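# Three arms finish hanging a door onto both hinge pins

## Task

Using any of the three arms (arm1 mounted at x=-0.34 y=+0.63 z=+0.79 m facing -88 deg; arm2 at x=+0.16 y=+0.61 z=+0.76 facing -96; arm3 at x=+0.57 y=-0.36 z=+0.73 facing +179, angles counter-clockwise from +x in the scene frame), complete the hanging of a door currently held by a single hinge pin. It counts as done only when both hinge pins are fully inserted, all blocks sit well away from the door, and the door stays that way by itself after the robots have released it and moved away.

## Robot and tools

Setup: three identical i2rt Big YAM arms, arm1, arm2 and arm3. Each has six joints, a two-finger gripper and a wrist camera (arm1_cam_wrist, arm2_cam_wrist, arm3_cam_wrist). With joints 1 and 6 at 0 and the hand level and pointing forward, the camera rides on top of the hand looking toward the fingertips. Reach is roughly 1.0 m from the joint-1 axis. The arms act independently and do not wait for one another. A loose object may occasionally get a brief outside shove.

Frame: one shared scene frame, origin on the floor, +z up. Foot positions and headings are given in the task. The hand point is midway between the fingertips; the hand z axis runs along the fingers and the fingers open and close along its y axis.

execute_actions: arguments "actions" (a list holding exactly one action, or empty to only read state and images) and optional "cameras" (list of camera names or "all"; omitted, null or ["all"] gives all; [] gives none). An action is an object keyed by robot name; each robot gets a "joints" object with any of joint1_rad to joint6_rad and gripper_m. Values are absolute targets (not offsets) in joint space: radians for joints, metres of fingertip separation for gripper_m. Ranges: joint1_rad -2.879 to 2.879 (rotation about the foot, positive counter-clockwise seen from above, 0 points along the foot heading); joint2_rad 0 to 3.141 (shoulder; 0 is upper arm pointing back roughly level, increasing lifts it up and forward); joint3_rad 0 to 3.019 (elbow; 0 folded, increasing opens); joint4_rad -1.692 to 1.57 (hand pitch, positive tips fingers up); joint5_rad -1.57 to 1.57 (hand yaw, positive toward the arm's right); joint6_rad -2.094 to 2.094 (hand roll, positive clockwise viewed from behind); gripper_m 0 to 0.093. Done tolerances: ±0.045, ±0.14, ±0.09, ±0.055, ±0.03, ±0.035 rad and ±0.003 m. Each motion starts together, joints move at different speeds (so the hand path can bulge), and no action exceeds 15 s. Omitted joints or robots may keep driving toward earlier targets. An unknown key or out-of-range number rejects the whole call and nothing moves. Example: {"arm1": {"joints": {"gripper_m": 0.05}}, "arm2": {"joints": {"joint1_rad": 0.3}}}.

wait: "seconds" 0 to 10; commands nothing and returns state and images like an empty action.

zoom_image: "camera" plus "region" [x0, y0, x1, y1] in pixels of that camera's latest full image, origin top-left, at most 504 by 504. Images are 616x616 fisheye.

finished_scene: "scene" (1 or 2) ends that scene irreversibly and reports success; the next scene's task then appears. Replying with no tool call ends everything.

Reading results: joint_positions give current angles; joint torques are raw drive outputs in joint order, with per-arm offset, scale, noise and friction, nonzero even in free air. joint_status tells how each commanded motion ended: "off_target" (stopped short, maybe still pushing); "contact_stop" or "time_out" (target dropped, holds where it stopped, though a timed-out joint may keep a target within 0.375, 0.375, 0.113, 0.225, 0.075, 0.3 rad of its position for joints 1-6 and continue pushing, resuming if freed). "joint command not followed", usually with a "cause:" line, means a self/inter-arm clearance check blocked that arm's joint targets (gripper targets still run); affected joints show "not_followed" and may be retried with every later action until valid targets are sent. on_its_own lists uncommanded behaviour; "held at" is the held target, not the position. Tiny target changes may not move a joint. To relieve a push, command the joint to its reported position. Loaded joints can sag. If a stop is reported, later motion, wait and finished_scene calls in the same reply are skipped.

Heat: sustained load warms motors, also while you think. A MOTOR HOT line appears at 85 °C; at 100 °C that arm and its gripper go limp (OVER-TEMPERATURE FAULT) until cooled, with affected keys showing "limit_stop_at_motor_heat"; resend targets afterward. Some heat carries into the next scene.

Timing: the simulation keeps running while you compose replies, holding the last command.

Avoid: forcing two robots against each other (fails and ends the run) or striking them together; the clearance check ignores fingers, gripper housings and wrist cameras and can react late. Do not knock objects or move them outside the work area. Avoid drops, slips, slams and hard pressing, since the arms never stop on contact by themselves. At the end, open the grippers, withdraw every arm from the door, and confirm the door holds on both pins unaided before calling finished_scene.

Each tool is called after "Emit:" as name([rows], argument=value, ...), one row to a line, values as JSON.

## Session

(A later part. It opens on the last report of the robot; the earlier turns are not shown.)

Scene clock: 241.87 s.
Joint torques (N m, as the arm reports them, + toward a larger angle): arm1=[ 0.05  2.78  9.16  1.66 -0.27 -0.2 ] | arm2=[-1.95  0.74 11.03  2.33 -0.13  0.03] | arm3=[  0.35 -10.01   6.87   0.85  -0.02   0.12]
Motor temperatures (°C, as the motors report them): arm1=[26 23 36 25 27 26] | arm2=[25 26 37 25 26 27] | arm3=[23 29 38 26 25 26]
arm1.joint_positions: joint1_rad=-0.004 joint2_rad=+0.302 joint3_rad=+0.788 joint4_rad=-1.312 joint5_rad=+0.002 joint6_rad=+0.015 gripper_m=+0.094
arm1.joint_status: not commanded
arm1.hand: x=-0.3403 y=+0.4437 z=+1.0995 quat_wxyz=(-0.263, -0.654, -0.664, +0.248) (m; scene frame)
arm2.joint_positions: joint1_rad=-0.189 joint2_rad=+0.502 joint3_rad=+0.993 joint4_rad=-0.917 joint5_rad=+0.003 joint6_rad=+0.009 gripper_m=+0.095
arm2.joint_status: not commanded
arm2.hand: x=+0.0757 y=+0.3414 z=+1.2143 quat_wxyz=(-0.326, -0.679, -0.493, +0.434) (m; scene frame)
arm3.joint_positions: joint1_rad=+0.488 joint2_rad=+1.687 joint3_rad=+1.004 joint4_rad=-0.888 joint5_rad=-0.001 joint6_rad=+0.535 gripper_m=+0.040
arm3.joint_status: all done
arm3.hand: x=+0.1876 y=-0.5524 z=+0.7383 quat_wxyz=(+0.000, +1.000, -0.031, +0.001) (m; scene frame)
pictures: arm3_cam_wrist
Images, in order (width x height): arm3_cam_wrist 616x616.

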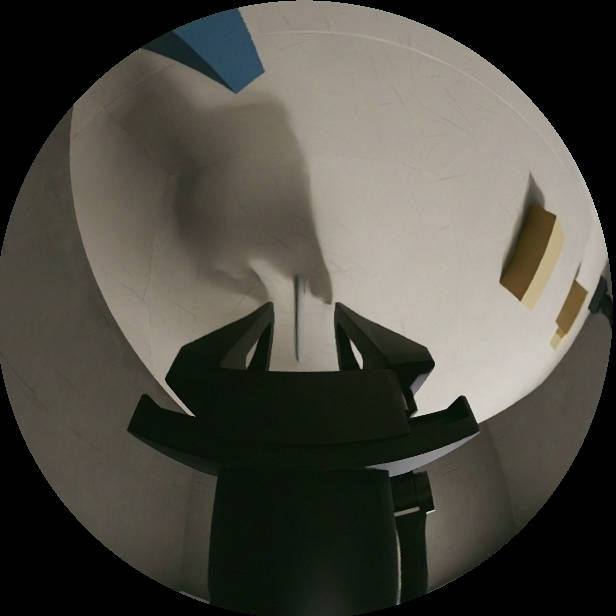

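Emit:
execute_actions([
  {"arm3":{"joints":{"joint2_rad":1.712,"joint3_rad":0.995,"joint4_rad":-0.862}}},
], cameras=[])

Emit:
execute_actions([
  {"arm3":{"joints":{"gripper_m":0.0}}},
], cameras=[])

Emit:
execute_actions([
  {"arm3":{"joints":{"joint2_rad":1.55,"joint3_rad":1.08,"joint4_rad":-0.9}}},
], cameras=["arm3_cam_wrist"])

Scene clock: 247.37 s.
Joint torques (N m, as the arm reports them, + toward a larger angle): arm1=[ 0.06  2.99  9.19  1.66 -0.27 -0.21] | arm2=[-1.67  0.15 11.11  2.35 -0.12 -0.01] | arm3=[  0.43 -10.18   6.61   0.95  -0.05   0.11]
Motor temperatures (°C, as the motors report them): arm1=[26 23 36 25 27 26] | arm2=[25 26 37 25 26 27] | arm3=[23 29 37 26 25 26]
arm1.joint_positions: joint1_rad=-0.004 joint2_rad=+0.302 joint3_rad=+0.788 joint4_rad=-1.312 joint5_rad=+0.002 joint6_rad=+0.015 gripper_m=+0.094
arm1.joint_status: not commanded
arm1.hand: x=-0.3403 y=+0.4437 z=+1.0995 quat_wxyz=(-0.263, -0.654, -0.664, +0.248) (m; scene frame)
arm2.joint_positions: joint1_rad=-0.189 joint2_rad=+0.502 joint3_rad=+0.993 joint4_rad=-0.917 joint5_rad=+0.003 joint6_rad=+0.009 gripper_m=+0.095
arm2.joint_status: not commanded
arm2.hand: x=+0.0757 y=+0.3414 z=+1.2143 quat_wxyz=(-0.326, -0.679, -0.493, +0.434) (m; scene frame)
arm3.joint_positions: joint1_rad=+0.488 joint2_rad=+1.696 joint3_rad=+0.998 joint4_rad=-0.875 joint5_rad=-0.001 joint6_rad=+0.535 gripper_m=+0.040
arm3.joint_status: all done
arm3.hand: x=+0.1882 y=-0.5521 z=+0.7330 quat_wxyz=(-0.001, +1.000, -0.031, +0.001) (m; scene frame)
pictures: none
No camera images: the call's "cameras" was empty. Leave "cameras" out to get every camera's image.

Scene clock: 247.93 s.
Joint torques (N m, as the arm reports them, + toward a larger angle): arm1=[ 0.15  2.88  9.18  1.65 -0.28 -0.19] | arm2=[-1.38  0.56 11.18  2.27 -0.13 -0.01] | arm3=[ 0.58 -9.9   6.47  0.88 -0.05  0.13]
Motor temperatures (°C, as the motors report them): arm1=[26 23 36 25 27 26] | arm2=[25 26 37 25 26 27] | arm3=[23 29 37 26 25 26]
arm1.joint_positions: joint1_rad=-0.004 joint2_rad=+0.302 joint3_rad=+0.788 joint4_rad=-1.312 joint5_rad=+0.002 joint6_rad=+0.015 gripper_m=+0.094
arm1.joint_status: not commanded
arm1.hand: x=-0.3403 y=+0.4437 z=+1.0995 quat_wxyz=(-0.263, -0.654, -0.664, +0.248) (m; scene frame)
arm2.joint_positions: joint1_rad=-0.189 joint2_rad=+0.502 joint3_rad=+0.993 joint4_rad=-0.917 joint5_rad=+0.003 joint6_rad=+0.009 gripper_m=+0.095
arm2.joint_status: not commanded
arm2.hand: x=+0.0757 y=+0.3414 z=+1.2143 quat_wxyz=(-0.326, -0.679, -0.493, +0.434) (m; scene frame)
arm3.joint_positions: joint1_rad=+0.488 joint2_rad=+1.696 joint3_rad=+0.998 joint4_rad=-0.875 joint5_rad=-0.001 joint6_rad=+0.536 gripper_m=+0.002
arm3.joint_status: all done
arm3.hand: x=+0.1881 y=-0.5521 z=+0.7330 quat_wxyz=(-0.001, +0.999, -0.032, +0.001) (m; scene frame)
pictures: none
No camera images: the call's "cameras" was empty. Leave "cameras" out to get every camera's image.

Scene clock: 249.07 s.
Joint torques (N m, as the arm reports them, + toward a larger angle): arm1=[ 0.16  2.78  9.24  1.66 -0.27 -0.2 ] | arm2=[-1.32  0.58 11.2   2.33 -0.11  0.  ] | arm3=[  0.05 -10.34  10.63   0.4   -0.06   0.11]
Motor temperatures (°C, as the motors report them): arm1=[26 23 36 25 27 26] | arm2=[25 26 37 25 26 27] | arm3=[23 29 37 26 25 26]
arm1.joint_positions: joint1_rad=-0.004 joint2_rad=+0.302 joint3_rad=+0.788 joint4_rad=-1.312 joint5_rad=+0.002 joint6_rad=+0.015 gripper_m=+0.094
arm1.joint_status: not commanded
arm1.hand: x=-0.3403 y=+0.4437 z=+1.0995 quat_wxyz=(-0.263, -0.654, -0.664, +0.248) (m; scene frame)
arm2.joint_positions: joint1_rad=-0.189 joint2_rad=+0.502 joint3_rad=+0.993 joint4_rad=-0.917 joint5_rad=+0.003 joint6_rad=+0.009 gripper_m=+0.095
arm2.joint_status: not commanded
arm2.hand: x=+0.0757 y=+0.3414 z=+1.2143 quat_wxyz=(-0.326, -0.679, -0.493, +0.434) (m; scene frame)
arm3.joint_positions: joint1_rad=+0.488 joint2_rad=+1.542 joint3_rad=+1.050 joint4_rad=-0.892 joint5_rad=-0.001 joint6_rad=+0.536 gripper_m=+0.002
arm3.joint_status: all done
arm3.hand: x=+0.1591 y=-0.5670 z=+0.8156 quat_wxyz=(+0.045, +0.995, -0.031, -0.082) (m; scene frame)
pictures: arm3_cam_wrist
Images, in order (width x height): arm3_cam_wrist 616x616.

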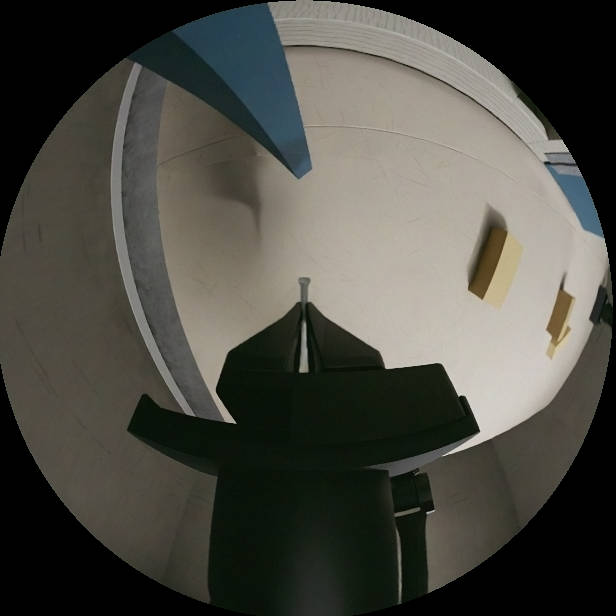

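Emit:
execute_actions([
  {"arm3":{"joints":{"joint1_rad":-0.187,"joint2_rad":1.3,"joint3_rad":0.7,"joint4_rad":0.5,"joint6_rad":0}}},
], cameras=[])

Emit:
execute_actions([
  {"arm3":{"joints":{"joint2_rad":1.665,"joint3_rad":0.74,"joint4_rad":0.95}}},
], cameras=["arm3_cam_wrist"])

Scene clock: 267.90 s.
Joint torques (N m, as the arm reports them, + toward a larger angle): arm1=[ 0.02  2.91  9.2   1.68 -0.27 -0.2 ] | arm2=[-1.57  0.84 11.1   2.38 -0.09 -0.02] | arm3=[-0.33 -8.12  9.14  2.61 -0.11 -0.05]
Motor temperatures (°C, as the motors report them): arm1=[26 23 36 25 27 26] | arm2=[25 26 37 25 26 27] | arm3=[23 29 39 26 25 26]
arm1.joint_positions: joint1_rad=-0.004 joint2_rad=+0.302 joint3_rad=+0.788 joint4_rad=-1.312 joint5_rad=+0.002 joint6_rad=+0.015 gripper_m=+0.094
arm1.joint_status: not commanded
arm1.hand: x=-0.3403 y=+0.4437 z=+1.0995 quat_wxyz=(-0.263, -0.654, -0.664, +0.248) (m; scene frame)
arm2.joint_positions: joint1_rad=-0.189 joint2_rad=+0.502 joint3_rad=+0.993 joint4_rad=-0.917 joint5_rad=+0.003 joint6_rad=+0.009 gripper_m=+0.095
arm2.joint_status: not commanded
arm2.hand: x=+0.0757 y=+0.3414 z=+1.2143 quat_wxyz=(-0.326, -0.679, -0.493, +0.434) (m; scene frame)
arm3.joint_positions: joint1_rad=-0.181 joint2_rad=+1.303 joint3_rad=+0.694 joint4_rad=+0.477 joint5_rad=-0.001 joint6_rad=+0.008 gripper_m=+0.002
arm3.joint_status: all done
arm3.hand: x=+0.0363 y=-0.2507 z=+0.9895 quat_wxyz=(-0.062, +0.748, -0.077, -0.656) (m; scene frame)
pictures: none
No camera images: the call's "cameras" was empty. Leave "cameras" out to get every camera's image.

Scene clock: 269.07 s.
Joint torques (N m, as the arm reports them, + toward a larger angle): arm1=[ 0.06  2.76  9.21  1.63 -0.26 -0.2 ] | arm2=[-1.73  0.12 11.23  2.38 -0.11  0.  ] | arm3=[ -0.47 -11.06   9.67   2.61  -0.09  -0.04]
Motor temperatures (°C, as the motors report them): arm1=[26 23 36 25 27 26] | arm2=[25 26 37 25 26 27] | arm3=[23 29 39 26 25 26]
arm1.joint_positions: joint1_rad=-0.004 joint2_rad=+0.302 joint3_rad=+0.788 joint4_rad=-1.312 joint5_rad=+0.002 joint6_rad=+0.015 gripper_m=+0.094
arm1.joint_status: not commanded
arm1.hand: x=-0.3403 y=+0.4437 z=+1.0995 quat_wxyz=(-0.263, -0.654, -0.664, +0.248) (m; scene frame)
arm2.joint_positions: joint1_rad=-0.189 joint2_rad=+0.502 joint3_rad=+0.993 joint4_rad=-0.917 joint5_rad=+0.003 joint6_rad=+0.009 gripper_m=+0.095
arm2.joint_status: not commanded
arm2.hand: x=+0.0757 y=+0.3414 z=+1.2143 quat_wxyz=(-0.326, -0.679, -0.493, +0.434) (m; scene frame)
arm3.joint_positions: joint1_rad=-0.181 joint2_rad=+1.672 joint3_rad=+0.703 joint4_rad=+0.927 joint5_rad=-0.001 joint6_rad=+0.008 gripper_m=+0.002
arm3.joint_status: all done
arm3.hand: x=-0.0082 y=-0.2417 z=+0.9017 quat_wxyz=(-0.065, +0.718, -0.073, -0.689) (m; scene frame)
pictures: arm3_cam_wrist
Images, in order (width x height): arm3_cam_wrist 616x616.

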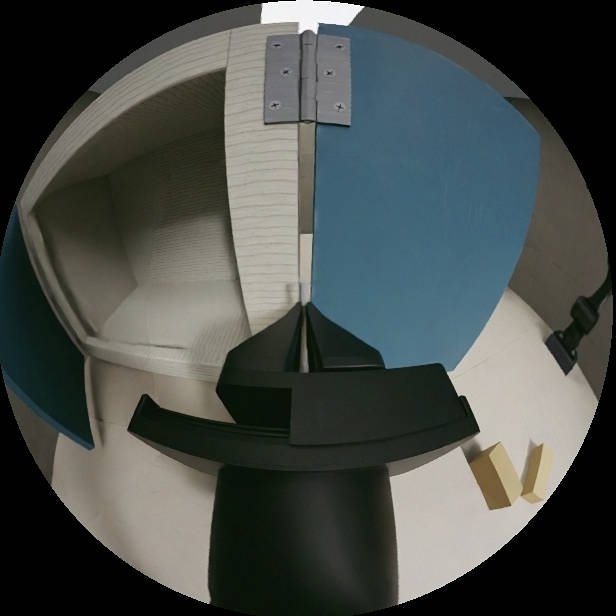

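Emit:
execute_actions([
  {"arm2":{"joints":{"joint1_rad":0.07,"joint2_rad":1.486,"joint3_rad":0.89,"joint4_rad":0.323,"joint5_rad":0.5,"gripper_m":0.0}}},
], cameras=["arm2_cam_wrist"])

Emit:
zoom_image(camera="arm2_cam_wrist", region=[150, 150, 450, 400])

Scene clock: 280.27 s.
Joint torques (N m, as the arm reports them, + toward a larger angle): arm1=[ 0.03  2.8   9.22  1.69 -0.27 -0.21] | arm2=[ -0.03 -10.7   10.08   2.77   0.3    0.04] | arm3=[ -0.23 -11.21   9.71   2.63  -0.11  -0.03]
Motor temperatures (°C, as the motors report them): arm1=[26 23 37 25 27 26] | arm2=[25 26 37 25 26 27] | arm3=[23 29 39 27 25 26]
arm1.joint_positions: joint1_rad=-0.004 joint2_rad=+0.302 joint3_rad=+0.788 joint4_rad=-1.312 joint5_rad=+0.002 joint6_rad=+0.015 gripper_m=+0.094
arm1.joint_status: not commanded
arm1.hand: x=-0.3403 y=+0.4437 z=+1.0995 quat_wxyz=(-0.263, -0.654, -0.664, +0.248) (m; scene frame)
arm2.joint_positions: joint1_rad=+0.065 joint2_rad=+1.486 joint3_rad=+0.887 joint4_rad=+0.293 joint5_rad=+0.496 joint6_rad=+0.007 gripper_m=+0.001
arm2.joint_status: all done
arm2.hand: x=+0.0529 y=+0.0272 z=+0.9962 quat_wxyz=(-0.259, -0.668, -0.430, +0.549) (m; scene frame)
arm3.joint_positions: joint1_rad=-0.181 joint2_rad=+1.672 joint3_rad=+0.703 joint4_rad=+0.927 joint5_rad=-0.001 joint6_rad=+0.008 gripper_m=+0.002
arm3.joint_status: not commanded
arm3.hand: x=-0.0082 y=-0.2417 z=+0.9017 quat_wxyz=(-0.065, +0.718, -0.073, -0.689) (m; scene frame)
pictures: arm2_cam_wrist
Images, in order (width x height): arm2_cam_wrist 616x616.

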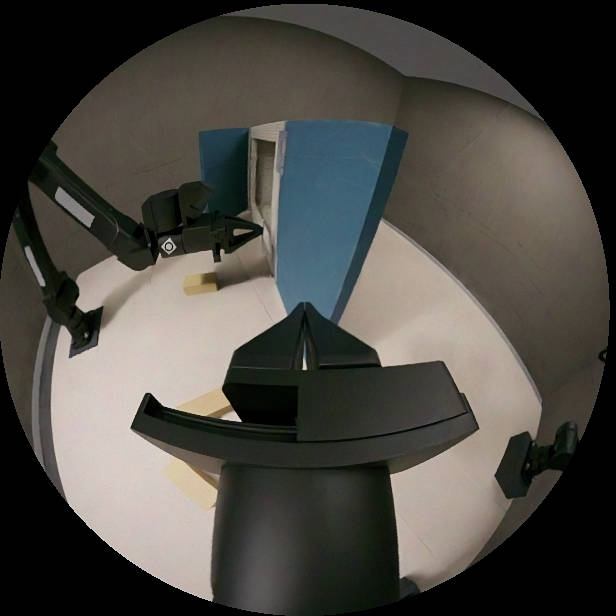

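Region (150, 150, 450, 400) of arm2_cam_wrist's 616x616 image, scaled by 1.680, with more detail than that image has.

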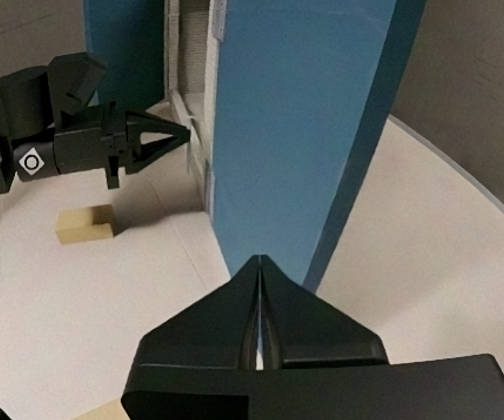

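Emit:
execute_actions([
  {"arm2":{"joints":{"joint5_rad":0.15}},"arm3":{"joints":{"joint1_rad":-0.192,"joint2_rad":1.675,"joint3_rad":0.815,"joint4_rad":0.93}}},
], cameras=["arm2_cam_wrist","arm3_cam_wrist"])

Emit:
zoom_image(camera="arm2_cam_wrist", region=[280, 190, 400, 310])

Scene clock: 288.53 s.
Joint torques (N m, as the arm reports them, + toward a larger angle): arm1=[ 0.1   3.    9.22  1.65 -0.26 -0.21] | arm2=[ -0.2  -10.63  10.19   2.85  -0.08   0.  ] | arm3=[ -0.26 -11.09   9.82   1.93  -0.12  -0.04]
Motor temperatures (°C, as the motors report them): arm1=[26 23 37 25 27 26] | arm2=[25 27 37 25 26 27] | arm3=[23 29 39 27 25 26]
arm1.joint_positions: joint1_rad=-0.004 joint2_rad=+0.302 joint3_rad=+0.788 joint4_rad=-1.312 joint5_rad=+0.002 joint6_rad=+0.015 gripper_m=+0.094
arm1.joint_status: not commanded
arm1.hand: x=-0.3403 y=+0.4437 z=+1.0995 quat_wxyz=(-0.263, -0.654, -0.664, +0.248) (m; scene frame)
arm2.joint_positions: joint1_rad=+0.065 joint2_rad=+1.486 joint3_rad=+0.887 joint4_rad=+0.293 joint5_rad=+0.154 joint6_rad=+0.007 gripper_m=+0.001
arm2.joint_status: all done
arm2.hand: x=+0.1076 y=+0.0068 z=+0.9911 quat_wxyz=(-0.368, -0.615, -0.518, +0.467) (m; scene frame)
arm3.joint_positions: joint1_rad=-0.181 joint2_rad=+1.672 joint3_rad=+0.783 joint4_rad=+0.927 joint5_rad=-0.001 joint6_rad=+0.008 gripper_m=+0.002
arm3.joint_status: all done
arm3.hand: x=-0.0324 y=-0.2369 z=+0.9399 quat_wxyz=(-0.068, +0.690, -0.070, -0.717) (m; scene frame)
pictures: arm2_cam_wrist, arm3_cam_wrist
Images, in order (width x height): arm2_cam_wrist 616x616, arm3_cam_wrist 616x616.

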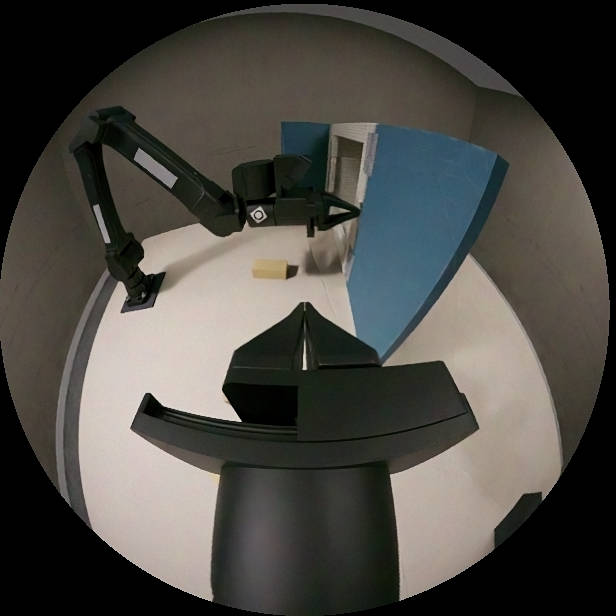

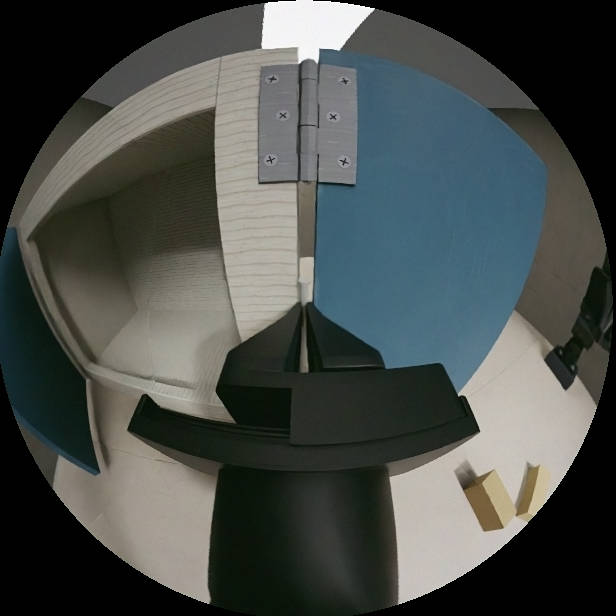

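Region (280, 190, 400, 310) of arm2_cam_wrist's 616x616 image, scaled by 4.200, with more detail than that image has.

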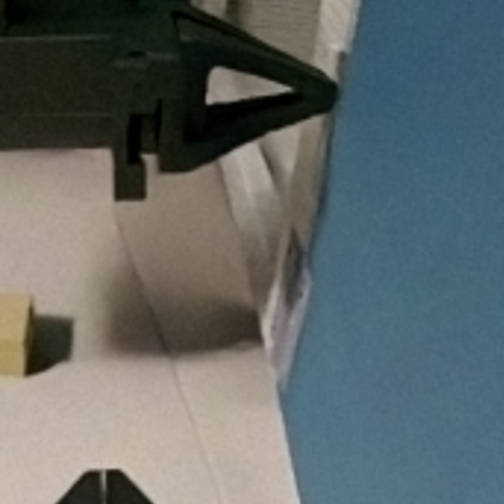

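Emit:
execute_actions([
  {"arm2":{"joints":{"joint1_rad":0.3,"joint5_rad":0.75}}},
], cameras=["arm2_cam_wrist"])

Emit:
zoom_image(camera="arm2_cam_wrist", region=[200, 170, 360, 330])

Scene clock: 295.93 s.
Joint torques (N m, as the arm reports them, + toward a larger angle): arm1=[ 0.13  2.86  9.21  1.65 -0.26 -0.19] | arm2=[ -1.27 -10.71  10.02   2.69   0.37   0.05] | arm3=[ -0.55 -10.59   9.73   1.78  -0.08  -0.05]
Motor temperatures (°C, as the motors report them): arm1=[26 23 37 25 27 26] | arm2=[25 27 37 25 26 27] | arm3=[23 29 39 27 25 26]
arm1.joint_positions: joint1_rad=-0.004 joint2_rad=+0.302 joint3_rad=+0.788 joint4_rad=-1.312 joint5_rad=+0.002 joint6_rad=+0.015 gripper_m=+0.094
arm1.joint_status: not commanded
arm1.hand: x=-0.3403 y=+0.4437 z=+1.0995 quat_wxyz=(-0.263, -0.654, -0.664, +0.248) (m; scene frame)
arm2.joint_positions: joint1_rad=+0.311 joint2_rad=+1.486 joint3_rad=+0.887 joint4_rad=+0.293 joint5_rad=+0.746 joint6_rad=+0.007 gripper_m=+0.001
arm2.joint_status: all done
arm2.hand: x=+0.1595 y=+0.0347 z=+1.0044 quat_wxyz=(-0.246, -0.645, -0.440, +0.574) (m; scene frame)
arm3.joint_positions: joint1_rad=-0.181 joint2_rad=+1.672 joint3_rad=+0.783 joint4_rad=+0.927 joint5_rad=-0.001 joint6_rad=+0.008 gripper_m=+0.002
arm3.joint_status: not commanded
arm3.hand: x=-0.0324 y=-0.2369 z=+0.9399 quat_wxyz=(-0.068, +0.690, -0.070, -0.717) (m; scene frame)
pictures: arm2_cam_wrist
Images, in order (width x height): arm2_cam_wrist 616x616.

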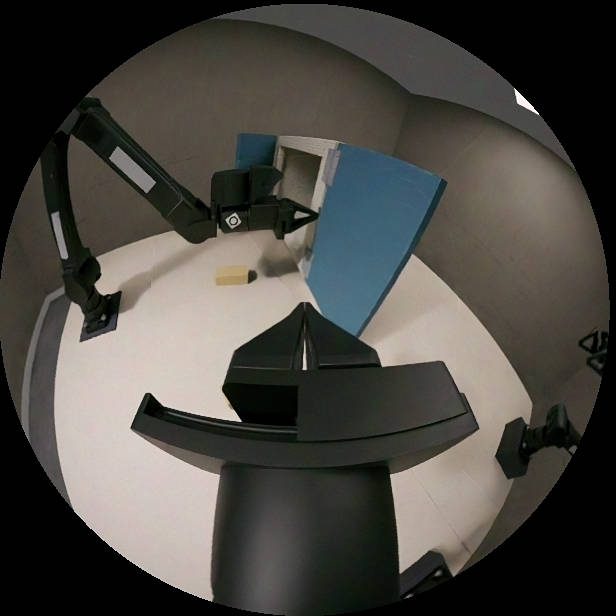

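Region (200, 170, 360, 330) of arm2_cam_wrist's 616x616 image, scaled by 3.150, with more detail than that image has.

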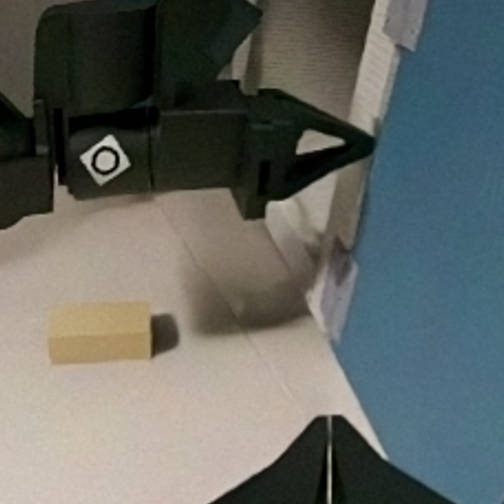

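Emit:
execute_actions([
  {"arm3":{"joints":{"joint2_rad":1.74,"joint4_rad":0.965}}},
], cameras=["arm2_cam_wrist","arm3_cam_wrist"])

Emit:
zoom_image(camera="arm2_cam_wrist", region=[270, 200, 340, 290])

Scene clock: 304.37 s.
Joint torques (N m, as the arm reports them, + toward a larger angle): arm1=[-0.01  2.86  9.19  1.65 -0.26 -0.2 ] | arm2=[ -1.58 -11.05  10.05   2.78   0.38   0.04] | arm3=[ -0.54 -10.73   9.28   2.35  -0.18  -0.03]
Motor temperatures (°C, as the motors report them): arm1=[26 23 37 25 27 26] | arm2=[25 27 37 25 26 27] | arm3=[23 30 40 27 25 26]
arm1.joint_positions: joint1_rad=-0.004 joint2_rad=+0.302 joint3_rad=+0.788 joint4_rad=-1.312 joint5_rad=+0.002 joint6_rad=+0.015 gripper_m=+0.094
arm1.joint_status: not commanded
arm1.hand: x=-0.3403 y=+0.4437 z=+1.0995 quat_wxyz=(-0.263, -0.654, -0.664, +0.248) (m; scene frame)
arm2.joint_positions: joint1_rad=+0.311 joint2_rad=+1.486 joint3_rad=+0.887 joint4_rad=+0.293 joint5_rad=+0.746 joint6_rad=+0.007 gripper_m=+0.001
arm2.joint_status: not commanded
arm2.hand: x=+0.1595 y=+0.0347 z=+1.0044 quat_wxyz=(-0.246, -0.645, -0.440, +0.574) (m; scene frame)
arm3.joint_positions: joint1_rad=-0.182 joint2_rad=+1.730 joint3_rad=+0.783 joint4_rad=+0.948 joint5_rad=+0.001 joint6_rad=+0.008 gripper_m=+0.002
arm3.joint_status: all done
arm3.hand: x=-0.0360 y=-0.2354 z=+0.9107 quat_wxyz=(-0.068, +0.703, -0.072, -0.704) (m; scene frame)
pictures: arm2_cam_wrist, arm3_cam_wrist
Images, in order (width x height): arm2_cam_wrist 616x616, arm3_cam_wrist 616x616.

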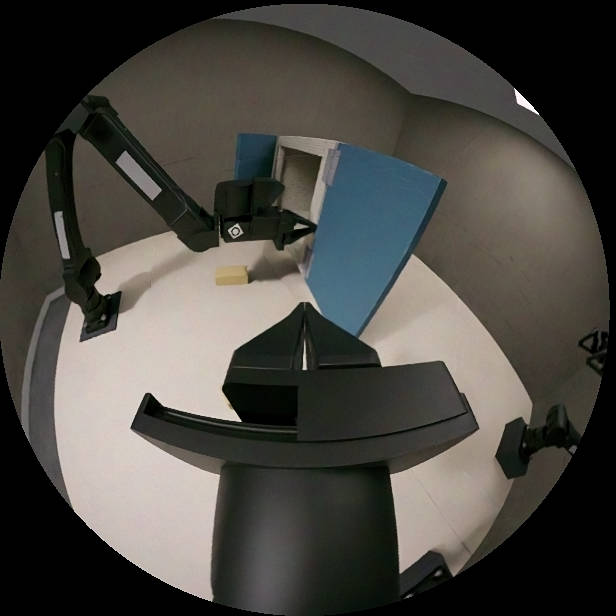

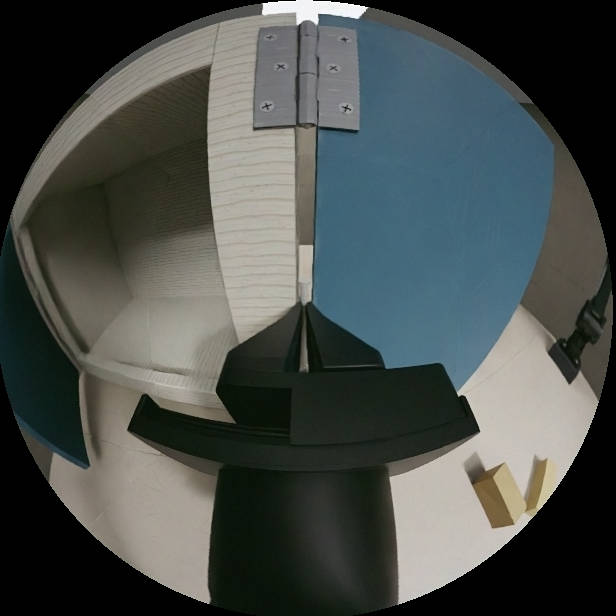

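Region (270, 200, 340, 290) of arm2_cam_wrist's 616x616 image, scaled by 5.600, with more detail than that image has.

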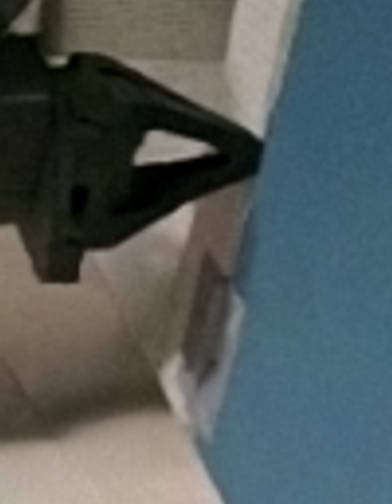

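Emit:
execute_actions([
  {"arm3":{"joints":{"joint2_rad":1.785,"joint4_rad":1.01}}},
], cameras=["arm2_cam_wrist"])

Emit:
zoom_image(camera="arm2_cam_wrist", region=[270, 200, 340, 290])

Scene clock: 312.97 s.
Joint torques (N m, as the arm reports them, + toward a larger angle): arm1=[ 0.15  2.77  9.17  1.7  -0.26 -0.21] | arm2=[ -1.76 -10.8   10.01   2.76   0.39   0.06] | arm3=[-0.6  -9.04  9.22  2.05 -0.17 -0.03]
Motor temperatures (°C, as the motors report them): arm1=[26 23 37 25 27 26] | arm2=[25 27 37 25 26 27] | arm3=[23 30 39 27 25 26]
arm1.joint_positions: joint1_rad=-0.004 joint2_rad=+0.302 joint3_rad=+0.788 joint4_rad=-1.312 joint5_rad=+0.002 joint6_rad=+0.015 gripper_m=+0.094
arm1.joint_status: not commanded
arm1.hand: x=-0.3403 y=+0.4437 z=+1.0995 quat_wxyz=(-0.263, -0.654, -0.664, +0.248) (m; scene frame)
arm2.joint_positions: joint1_rad=+0.311 joint2_rad=+1.486 joint3_rad=+0.887 joint4_rad=+0.293 joint5_rad=+0.746 joint6_rad=+0.007 gripper_m=+0.001
arm2.joint_status: not commanded
arm2.hand: x=+0.1595 y=+0.0347 z=+1.0044 quat_wxyz=(-0.246, -0.645, -0.440, +0.574) (m; scene frame)
arm3.joint_positions: joint1_rad=-0.182 joint2_rad=+1.753 joint3_rad=+0.783 joint4_rad=+1.001 joint5_rad=+0.001 joint6_rad=+0.008 gripper_m=+0.002
arm3.joint_status: all done
arm3.hand: x=-0.0370 y=-0.2352 z=+0.9098 quat_wxyz=(-0.069, +0.692, -0.071, -0.715) (m; scene frame)
pictures: arm2_cam_wrist
Images, in order (width x height): arm2_cam_wrist 616x616.

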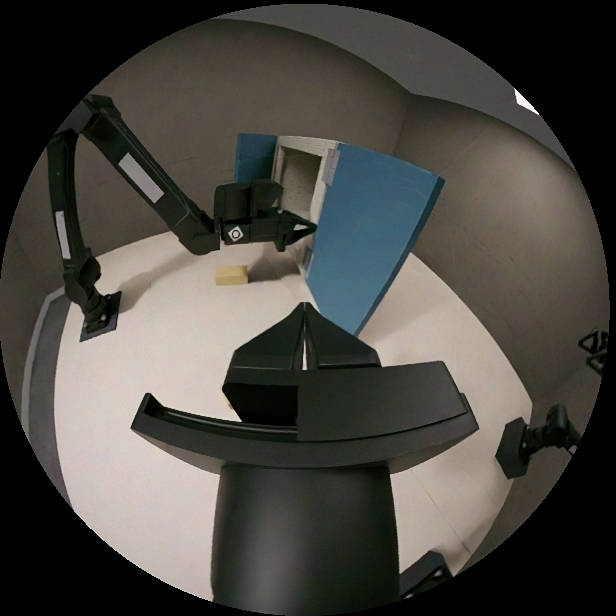

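Region (270, 200, 340, 290) of arm2_cam_wrist's 616x616 image, scaled by 5.600, with more detail than that image has.

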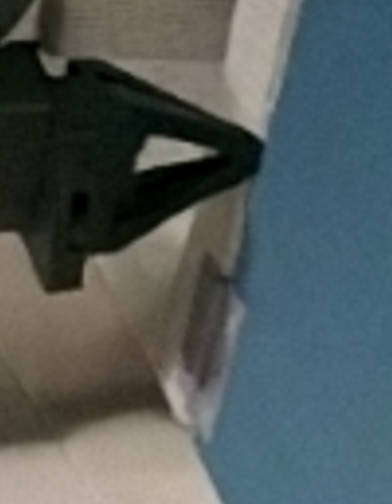

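Emit:
execute_actions([
  {"arm2":{"joints":{"joint1_rad":0.17,"joint2_rad":1.86,"joint3_rad":1.32,"joint4_rad":0.29,"joint5_rad":0.62}},"arm3":{"joints":{"joint2_rad":1.74,"joint4_rad":0.96}}},
], cameras=["arm2_cam_wrist"])

Emit:
zoom_image(camera="arm2_cam_wrist", region=[230, 200, 370, 330])

Scene clock: 326.17 s.
Joint torques (N m, as the arm reports them, + toward a larger angle): arm1=[ 0.1   2.91  9.22  1.68 -0.27 -0.21] | arm2=[  0.12 -15.87  14.18   1.49   0.12   0.03] | arm3=[ -0.39 -11.69   9.31   1.02  -0.17  -0.05]
Motor temperatures (°C, as the motors report them): arm1=[26 23 37 25 27 26] | arm2=[25 28 37 25 26 27] | arm3=[23 29 39 27 25 26]
arm1.joint_positions: joint1_rad=-0.004 joint2_rad=+0.302 joint3_rad=+0.788 joint4_rad=-1.312 joint5_rad=+0.002 joint6_rad=+0.015 gripper_m=+0.094
arm1.joint_status: not commanded
arm1.hand: x=-0.3403 y=+0.4437 z=+1.0995 quat_wxyz=(-0.263, -0.654, -0.664, +0.248) (m; scene frame)
arm2.joint_positions: joint1_rad=+0.160 joint2_rad=+1.858 joint3_rad=+1.267 joint4_rad=+0.293 joint5_rad=+0.622 joint6_rad=+0.007 gripper_m=+0.001
arm2.joint_status: all done
arm2.hand: x=+0.0976 y=-0.1097 z=+0.9655 quat_wxyz=(-0.246, -0.662, -0.425, +0.566) (m; scene frame)
arm3.joint_positions: joint1_rad=-0.182 joint2_rad=+1.747 joint3_rad=+0.783 joint4_rad=+0.983 joint5_rad=+0.001 joint6_rad=+0.008 gripper_m=+0.002
arm3.joint_status: all done
arm3.hand: x=-0.0369 y=-0.2352 z=+0.9089 quat_wxyz=(-0.068, +0.697, -0.072, -0.710) (m; scene frame)
pictures: arm2_cam_wrist
Images, in order (width x height): arm2_cam_wrist 616x616.

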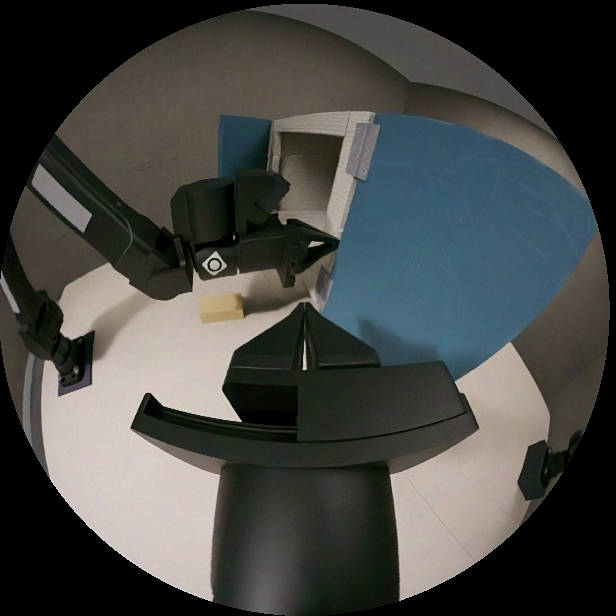

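Region (230, 200, 370, 330) of arm2_cam_wrist's 616x616 image, scaled by 3.600, with more detail than that image has; it fills the top 468 rows of this view, and the rest is white.

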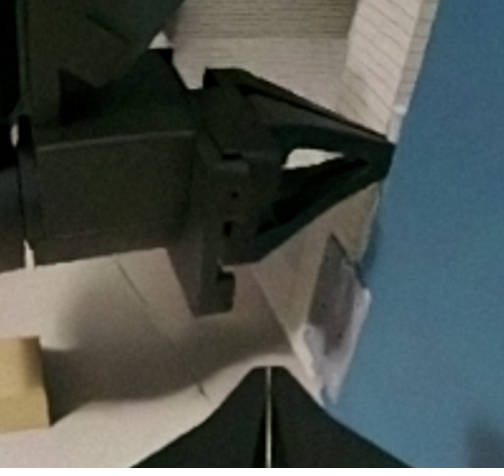

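Emit:
execute_actions([
  {"arm3":{"joints":{"joint2_rad":1.70,"joint3_rad":0.76,"joint4_rad":0.96}}},
], cameras=["arm2_cam_wrist"])

Emit:
zoom_image(camera="arm2_cam_wrist", region=[280, 200, 370, 310])

Scene clock: 341.77 s.
Joint torques (N m, as the arm reports them, + toward a larger angle): arm1=[ 0.1   3.02  9.18  1.64 -0.26 -0.2 ] | arm2=[  0.04 -15.66  14.13   1.58   0.07   0.02] | arm3=[ -1.06 -12.74   6.4    1.45  -0.17  -0.03]
Motor temperatures (°C, as the motors report them): arm1=[26 23 38 25 27 26] | arm2=[25 29 40 25 26 27] | arm3=[23 30 39 26 25 26]
arm1.joint_positions: joint1_rad=-0.004 joint2_rad=+0.302 joint3_rad=+0.788 joint4_rad=-1.312 joint5_rad=+0.002 joint6_rad=+0.015 gripper_m=+0.094
arm1.joint_status: not commanded
arm1.hand: x=-0.3403 y=+0.4437 z=+1.0995 quat_wxyz=(-0.263, -0.654, -0.664, +0.248) (m; scene frame)
arm2.joint_positions: joint1_rad=+0.160 joint2_rad=+1.858 joint3_rad=+1.267 joint4_rad=+0.293 joint5_rad=+0.622 joint6_rad=+0.007 gripper_m=+0.001
arm2.joint_status: not commanded
arm2.hand: x=+0.0976 y=-0.1097 z=+0.9655 quat_wxyz=(-0.246, -0.662, -0.425, +0.566) (m; scene frame)
arm3.joint_positions: joint1_rad=-0.182 joint2_rad=+1.721 joint3_rad=+0.762 joint4_rad=+0.970 joint5_rad=+0.001 joint6_rad=+0.008 gripper_m=+0.002
arm3.joint_status: all done
arm3.hand: x=-0.0292 y=-0.2368 z=+0.9116 quat_wxyz=(-0.068, +0.699, -0.072, -0.708) (m; scene frame)
pictures: arm2_cam_wrist
Images, in order (width x height): arm2_cam_wrist 616x616.

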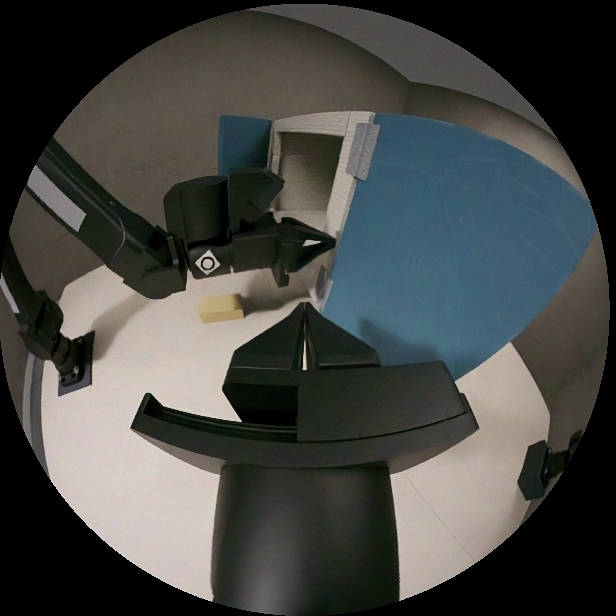

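Region (280, 200, 370, 310) of arm2_cam_wrist's 616x616 image, scaled by 4.582, with more detail than that image has; it fills the left 412 columns of this view, and the rest is white.

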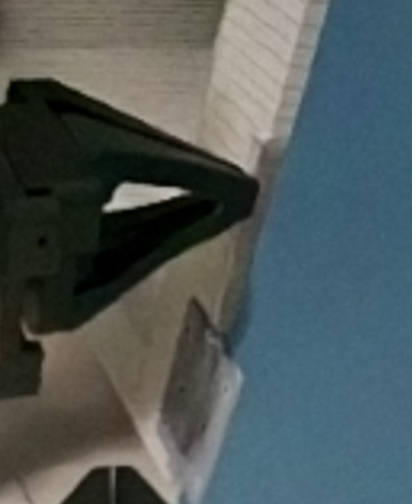

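Emit:
execute_actions([
  {"arm3":{"joints":{"joint2_rad":1.775,"joint4_rad":1.01}}},
], cameras=["arm2_cam_wrist"])

Emit:
zoom_image(camera="arm2_cam_wrist", region=[280, 200, 370, 310])

Scene clock: 346.87 s.
Joint torques (N m, as the arm reports them, + toward a larger angle): arm1=[ 0.05  2.76  9.18  1.68 -0.25 -0.2 ] | arm2=[  0.26 -15.73  14.25   1.49   0.08   0.06] | arm3=[ -0.94 -10.21   6.09   2.2   -0.14  -0.06]
Motor temperatures (°C, as the motors report them): arm1=[26 23 38 25 27 26] | arm2=[25 29 40 25 26 27] | arm3=[23 30 39 26 25 26]
arm1.joint_positions: joint1_rad=-0.004 joint2_rad=+0.302 joint3_rad=+0.788 joint4_rad=-1.312 joint5_rad=+0.002 joint6_rad=+0.015 gripper_m=+0.094
arm1.joint_status: not commanded
arm1.hand: x=-0.3403 y=+0.4437 z=+1.0995 quat_wxyz=(-0.263, -0.654, -0.664, +0.248) (m; scene frame)
arm2.joint_positions: joint1_rad=+0.160 joint2_rad=+1.858 joint3_rad=+1.267 joint4_rad=+0.293 joint5_rad=+0.622 joint6_rad=+0.007 gripper_m=+0.001
arm2.joint_status: not commanded
arm2.hand: x=+0.0976 y=-0.1097 z=+0.9655 quat_wxyz=(-0.246, -0.662, -0.425, +0.566) (m; scene frame)
arm3.joint_positions: joint1_rad=-0.182 joint2_rad=+1.757 joint3_rad=+0.762 joint4_rad=+0.998 joint5_rad=+0.001 joint6_rad=+0.007 gripper_m=+0.002
arm3.joint_status: all done
arm3.hand: x=-0.0306 y=-0.2365 z=+0.8973 quat_wxyz=(-0.068, +0.702, -0.072, -0.705) (m; scene frame)
pictures: arm2_cam_wrist
Images, in order (width x height): arm2_cam_wrist 616x616.

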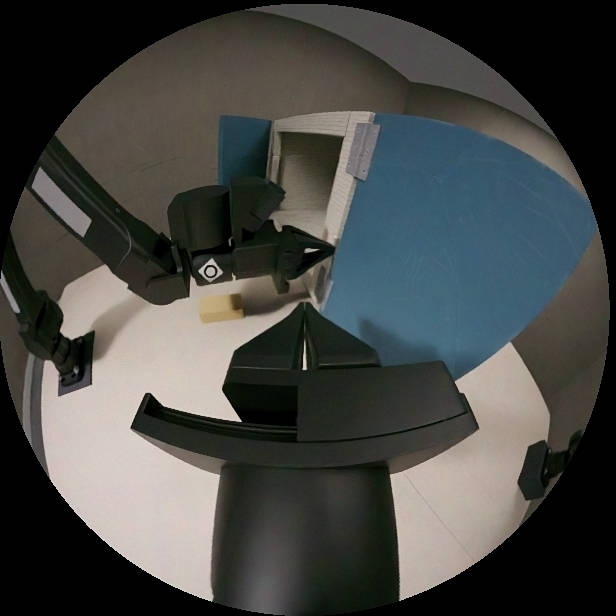

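Region (280, 200, 370, 310) of arm2_cam_wrist's 616x616 image, scaled by 4.582, with more detail than that image has; it fills the left 412 columns of this view, and the rest is white.

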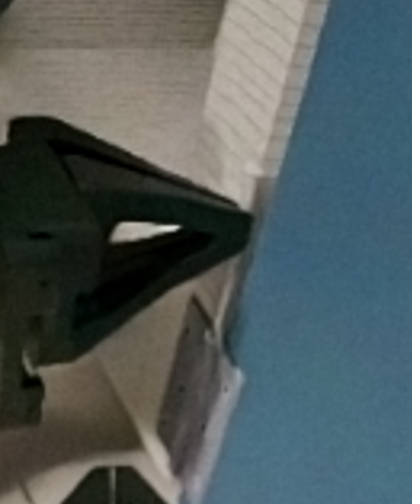

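Emit:
execute_actions([
  {"arm3":{"joints":{"joint2_rad":1.82,"joint4_rad":1.055}}},
], cameras=["arm2_cam_wrist"])

Emit:
zoom_image(camera="arm2_cam_wrist", region=[280, 200, 370, 310])

Scene clock: 352.57 s.
Joint torques (N m, as the arm reports them, + toward a larger angle): arm1=[ 0.    2.98  9.22  1.69 -0.27 -0.2 ] | arm2=[  0.5  -15.96  14.21   1.45   0.09   0.05] | arm3=[-0.78 -8.86  5.86  1.89 -0.16  0.  ]
Motor temperatures (°C, as the motors report them): arm1=[26 23 38 25 27 26] | arm2=[25 29 41 25 26 27] | arm3=[23 30 38 27 25 26]
arm1.joint_positions: joint1_rad=-0.004 joint2_rad=+0.302 joint3_rad=+0.788 joint4_rad=-1.312 joint5_rad=+0.002 joint6_rad=+0.015 gripper_m=+0.094
arm1.joint_status: not commanded
arm1.hand: x=-0.3403 y=+0.4437 z=+1.0995 quat_wxyz=(-0.263, -0.654, -0.664, +0.248) (m; scene frame)
arm2.joint_positions: joint1_rad=+0.160 joint2_rad=+1.858 joint3_rad=+1.267 joint4_rad=+0.293 joint5_rad=+0.622 joint6_rad=+0.007 gripper_m=+0.001
arm2.joint_status: not commanded
arm2.hand: x=+0.0976 y=-0.1097 z=+0.9655 quat_wxyz=(-0.246, -0.662, -0.425, +0.566) (m; scene frame)
arm3.joint_positions: joint1_rad=-0.182 joint2_rad=+1.785 joint3_rad=+0.762 joint4_rad=+1.052 joint5_rad=+0.001 joint6_rad=+0.007 gripper_m=+0.002
arm3.joint_status: all done
arm3.hand: x=-0.0314 y=-0.2363 z=+0.8940 quat_wxyz=(-0.069, +0.693, -0.071, -0.714) (m; scene frame)
pictures: arm2_cam_wrist
Images, in order (width x height): arm2_cam_wrist 616x616.

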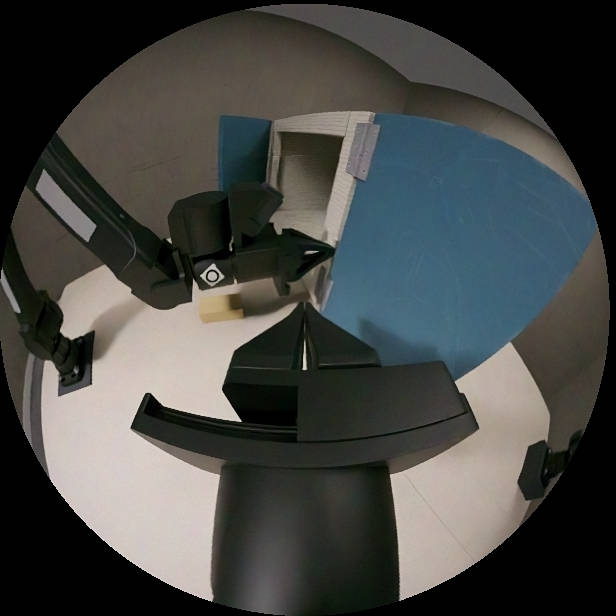

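Region (280, 200, 370, 310) of arm2_cam_wrist's 616x616 image, scaled by 4.582, with more detail than that image has; it fills the left 412 columns of this view, and the rest is white.

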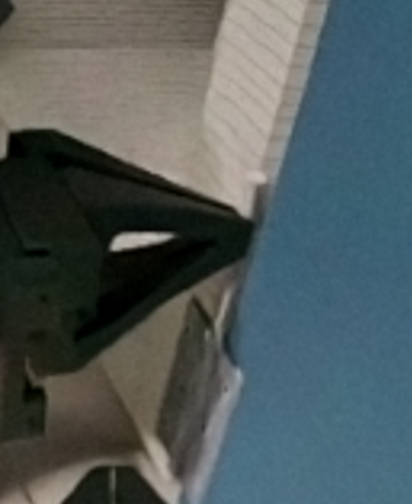

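Emit:
execute_actions([
  {"arm2":{"joints":{"joint2_rad":1.3,"joint3_rad":0.55,"joint4_rad":0.75,"joint5_rad":0,"gripper_m":0.07}},"arm3":{"joints":{"joint2_rad":1.775,"joint4_rad":1.03}}},
], cameras=[])

Emit:
execute_actions([
  {"arm2":{"joints":{"joint1_rad":-0.33,"joint5_rad":-0.31}}},
], cameras=[])

Emit:
execute_actions([
  {"arm2":{"joints":{"joint2_rad":1.647,"joint3_rad":0.70,"joint4_rad":0.975}}},
], cameras=["arm2_cam_wrist"])

Scene clock: 378.97 s.
Joint torques (N m, as the arm reports them, + toward a larger angle): arm1=[ 0.07  3.02  9.18  1.67 -0.27 -0.21] | arm2=[ 0.36 -6.85  9.6   2.64 -0.12  0.  ] | arm3=[ -0.94 -12.51   5.97   0.94  -0.16  -0.03]
Motor temperatures (°C, as the motors report them): arm1=[26 23 38 25 27 26] | arm2=[25 30 41 25 26 27] | arm3=[23 30 37 27 25 26]
arm1.joint_positions: joint1_rad=-0.004 joint2_rad=+0.302 joint3_rad=+0.788 joint4_rad=-1.312 joint5_rad=+0.002 joint6_rad=+0.015 gripper_m=+0.094
arm1.joint_status: not commanded
arm1.hand: x=-0.3403 y=+0.4437 z=+1.0995 quat_wxyz=(-0.263, -0.654, -0.664, +0.248) (m; scene frame)
arm2.joint_positions: joint1_rad=+0.160 joint2_rad=+1.296 joint3_rad=+0.540 joint4_rad=+0.728 joint5_rad=+0.004 joint6_rad=+0.007 gripper_m=+0.070
arm2.joint_status: all done
arm2.hand: x=+0.1861 y=+0.1030 z=+1.0107 quat_wxyz=(-0.509, -0.497, -0.514, +0.480) (m; scene frame)
arm3.joint_positions: joint1_rad=-0.182 joint2_rad=+1.784 joint3_rad=+0.762 joint4_rad=+1.052 joint5_rad=+0.001 joint6_rad=+0.007 gripper_m=+0.002
arm3.joint_status: all done
arm3.hand: x=-0.0314 y=-0.2363 z=+0.8942 quat_wxyz=(-0.069, +0.693, -0.071, -0.714) (m; scene frame)
pictures: none
No camera images: the call's "cameras" was empty. Leave "cameras" out to get every camera's image.

Scene clock: 380.13 s.
Joint torques (N m, as the arm reports them, + toward a larger angle): arm1=[ 0.12  2.77  9.2   1.65 -0.27 -0.21] | arm2=[-0.55 -7.14  9.69  2.58 -0.13 -0.02] | arm3=[ -0.26 -12.29   5.99   1.    -0.15  -0.02]
Motor temperatures (°C, as the motors report them): arm1=[26 23 38 25 27 26] | arm2=[25 30 41 25 26 27] | arm3=[23 30 37 27 25 26]
arm1.joint_positions: joint1_rad=-0.004 joint2_rad=+0.302 joint3_rad=+0.788 joint4_rad=-1.312 joint5_rad=+0.002 joint6_rad=+0.015 gripper_m=+0.094
arm1.joint_status: not commanded
arm1.hand: x=-0.3403 y=+0.4437 z=+1.0995 quat_wxyz=(-0.263, -0.654, -0.664, +0.248) (m; scene frame)
arm2.joint_positions: joint1_rad=-0.327 joint2_rad=+1.296 joint3_rad=+0.540 joint4_rad=+0.728 joint5_rad=-0.306 joint6_rad=+0.007 gripper_m=+0.070
arm2.joint_status: all done
arm2.hand: x=-0.0035 y=+0.1355 z=+1.0094 quat_wxyz=(-0.468, -0.542, -0.465, +0.520) (m; scene frame)
arm3.joint_positions: joint1_rad=-0.182 joint2_rad=+1.784 joint3_rad=+0.762 joint4_rad=+1.052 joint5_rad=+0.001 joint6_rad=+0.007 gripper_m=+0.002
arm3.joint_status: not commanded
arm3.hand: x=-0.0314 y=-0.2363 z=+0.8942 quat_wxyz=(-0.069, +0.693, -0.071, -0.714) (m; scene frame)
pictures: none
No camera images: the call's "cameras" was empty. Leave "cameras" out to get every camera's image.

Scene clock: 381.27 s.
Joint torques (N m, as the arm reports them, + toward a larger angle): arm1=[ 0.06  2.75  9.2   1.65 -0.27 -0.2 ] | arm2=[ -0.66 -11.47   9.08   2.93  -0.13   0.  ] | arm3=[ -0.72 -12.22   6.02   1.04  -0.16  -0.04]
Motor temperatures (°C, as the motors report them): arm1=[26 23 38 25 27 26] | arm2=[25 30 41 25 26 27] | arm3=[23 30 37 27 25 26]
arm1.joint_positions: joint1_rad=-0.004 joint2_rad=+0.302 joint3_rad=+0.788 joint4_rad=-1.312 joint5_rad=+0.002 joint6_rad=+0.015 gripper_m=+0.094
arm1.joint_status: not commanded
arm1.hand: x=-0.3403 y=+0.4437 z=+1.0995 quat_wxyz=(-0.263, -0.654, -0.664, +0.248) (m; scene frame)
arm2.joint_positions: joint1_rad=-0.327 joint2_rad=+1.651 joint3_rad=+0.676 joint4_rad=+0.946 joint5_rad=-0.307 joint6_rad=+0.007 gripper_m=+0.070
arm2.joint_status: all done
arm2.hand: x=-0.0333 y=+0.0698 z=+0.9444 quat_wxyz=(-0.468, -0.542, -0.466, +0.520) (m; scene frame)
arm3.joint_positions: joint1_rad=-0.182 joint2_rad=+1.784 joint3_rad=+0.762 joint4_rad=+1.052 joint5_rad=+0.001 joint6_rad=+0.007 gripper_m=+0.002
arm3.joint_status: not commanded
arm3.hand: x=-0.0314 y=-0.2363 z=+0.8942 quat_wxyz=(-0.069, +0.693, -0.071, -0.714) (m; scene frame)
pictures: arm2_cam_wrist
Images, in order (width x height): arm2_cam_wrist 616x616.

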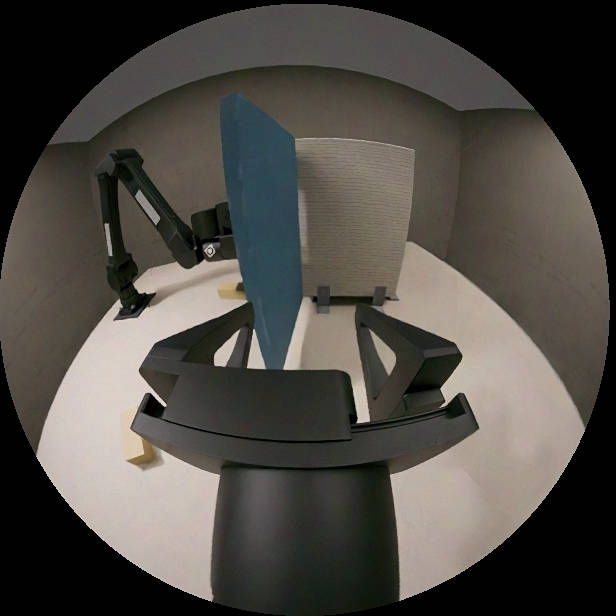

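Emit:
execute_actions([
  {"arm2":{"joints":{"joint1_rad":-0.225,"joint5_rad":-0.205}}},
], cameras=["arm2_cam_wrist"])

Scene clock: 389.13 s.
Joint torques (N m, as the arm reports them, + toward a larger angle): arm1=[ 0.04  2.87  9.22  1.71 -0.26 -0.2 ] | arm2=[ -0.94 -11.04   9.21   2.84   0.19   0.01] | arm3=[ -0.46 -12.09   6.05   1.01  -0.15  -0.02]
Motor temperatures (°C, as the motors report them): arm1=[26 23 38 25 27 26] | arm2=[25 29 39 25 26 27] | arm3=[23 30 37 26 25 26]
arm1.joint_positions: joint1_rad=-0.004 joint2_rad=+0.302 joint3_rad=+0.788 joint4_rad=-1.312 joint5_rad=+0.002 joint6_rad=+0.015 gripper_m=+0.094
arm1.joint_status: not commanded
arm1.hand: x=-0.3403 y=+0.4437 z=+1.0995 quat_wxyz=(-0.263, -0.654, -0.664, +0.248) (m; scene frame)
arm2.joint_positions: joint1_rad=-0.221 joint2_rad=+1.651 joint3_rad=+0.676 joint4_rad=+0.946 joint5_rad=-0.208 joint6_rad=+0.007 gripper_m=+0.070
arm2.joint_status: all done
arm2.hand: x=+0.0078 y=+0.0535 z=+0.9446 quat_wxyz=(-0.469, -0.540, -0.468, +0.519) (m; scene frame)
arm3.joint_positions: joint1_rad=-0.182 joint2_rad=+1.784 joint3_rad=+0.762 joint4_rad=+1.052 joint5_rad=+0.001 joint6_rad=+0.007 gripper_m=+0.002
arm3.joint_status: not commanded
arm3.hand: x=-0.0314 y=-0.2363 z=+0.8942 quat_wxyz=(-0.069, +0.693, -0.071, -0.714) (m; scene frame)
pictures: arm2_cam_wrist
Images, in order (width x height): arm2_cam_wrist 616x616.

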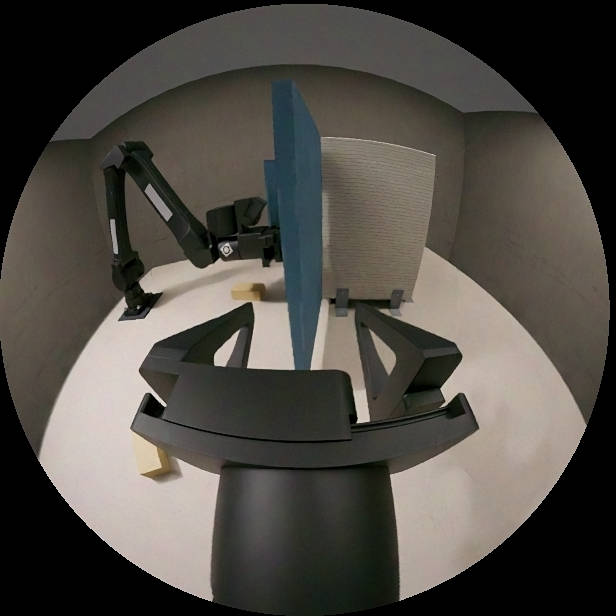

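Emit:
execute_actions([
  {"arm2":{"joints":{"joint1_rad":-0.192,"joint2_rad":1.768,"joint3_rad":0.875,"joint4_rad":0.915,"joint5_rad":-0.175}}},
], cameras=["arm2_cam_wrist"])

Scene clock: 395.83 s.
Joint torques (N m, as the arm reports them, + toward a larger angle): arm1=[ 0.05  2.86  9.2   1.67 -0.26 -0.21] | arm2=[  0.7  -12.92  10.6    1.08   0.19   0.03] | arm3=[ -0.5  -12.25   5.89   0.99  -0.16  -0.02]
Motor temperatures (°C, as the motors report them): arm1=[26 23 38 25 27 26] | arm2=[25 29 39 25 26 27] | arm3=[23 31 36 26 25 26]
arm1.joint_positions: joint1_rad=-0.004 joint2_rad=+0.302 joint3_rad=+0.788 joint4_rad=-1.312 joint5_rad=+0.002 joint6_rad=+0.015 gripper_m=+0.094
arm1.joint_status: not commanded
arm1.hand: x=-0.3403 y=+0.4437 z=+1.0995 quat_wxyz=(-0.263, -0.654, -0.664, +0.248) (m; scene frame)
arm2.joint_positions: joint1_rad=-0.203 joint2_rad=+1.766 joint3_rad=+0.837 joint4_rad=+0.933 joint5_rad=-0.179 joint6_rad=+0.007 gripper_m=+0.070
arm2.joint_status: all done
arm2.hand: x=-0.0044 y=-0.0023 z=+0.9494 quat_wxyz=(-0.471, -0.533, -0.460, +0.532) (m; scene frame)
arm3.joint_positions: joint1_rad=-0.182 joint2_rad=+1.784 joint3_rad=+0.762 joint4_rad=+1.052 joint5_rad=+0.001 joint6_rad=+0.007 gripper_m=+0.002
arm3.joint_status: not commanded
arm3.hand: x=-0.0314 y=-0.2363 z=+0.8942 quat_wxyz=(-0.069, +0.693, -0.071, -0.714) (m; scene frame)
pictures: arm2_cam_wrist
Images, in order (width x height): arm2_cam_wrist 616x616.

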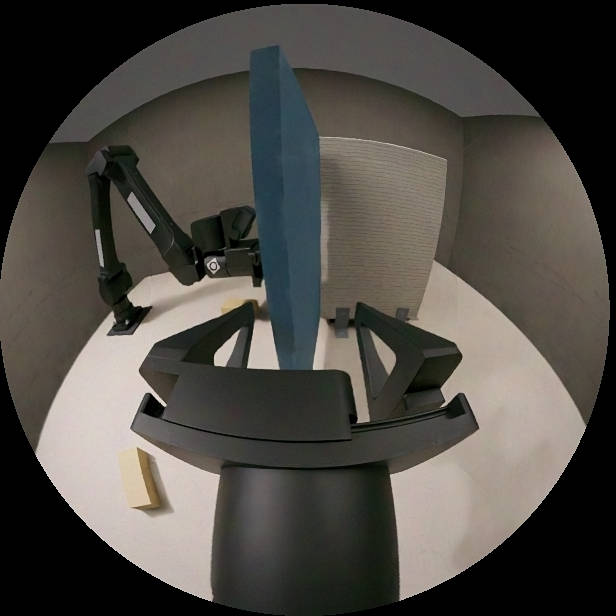

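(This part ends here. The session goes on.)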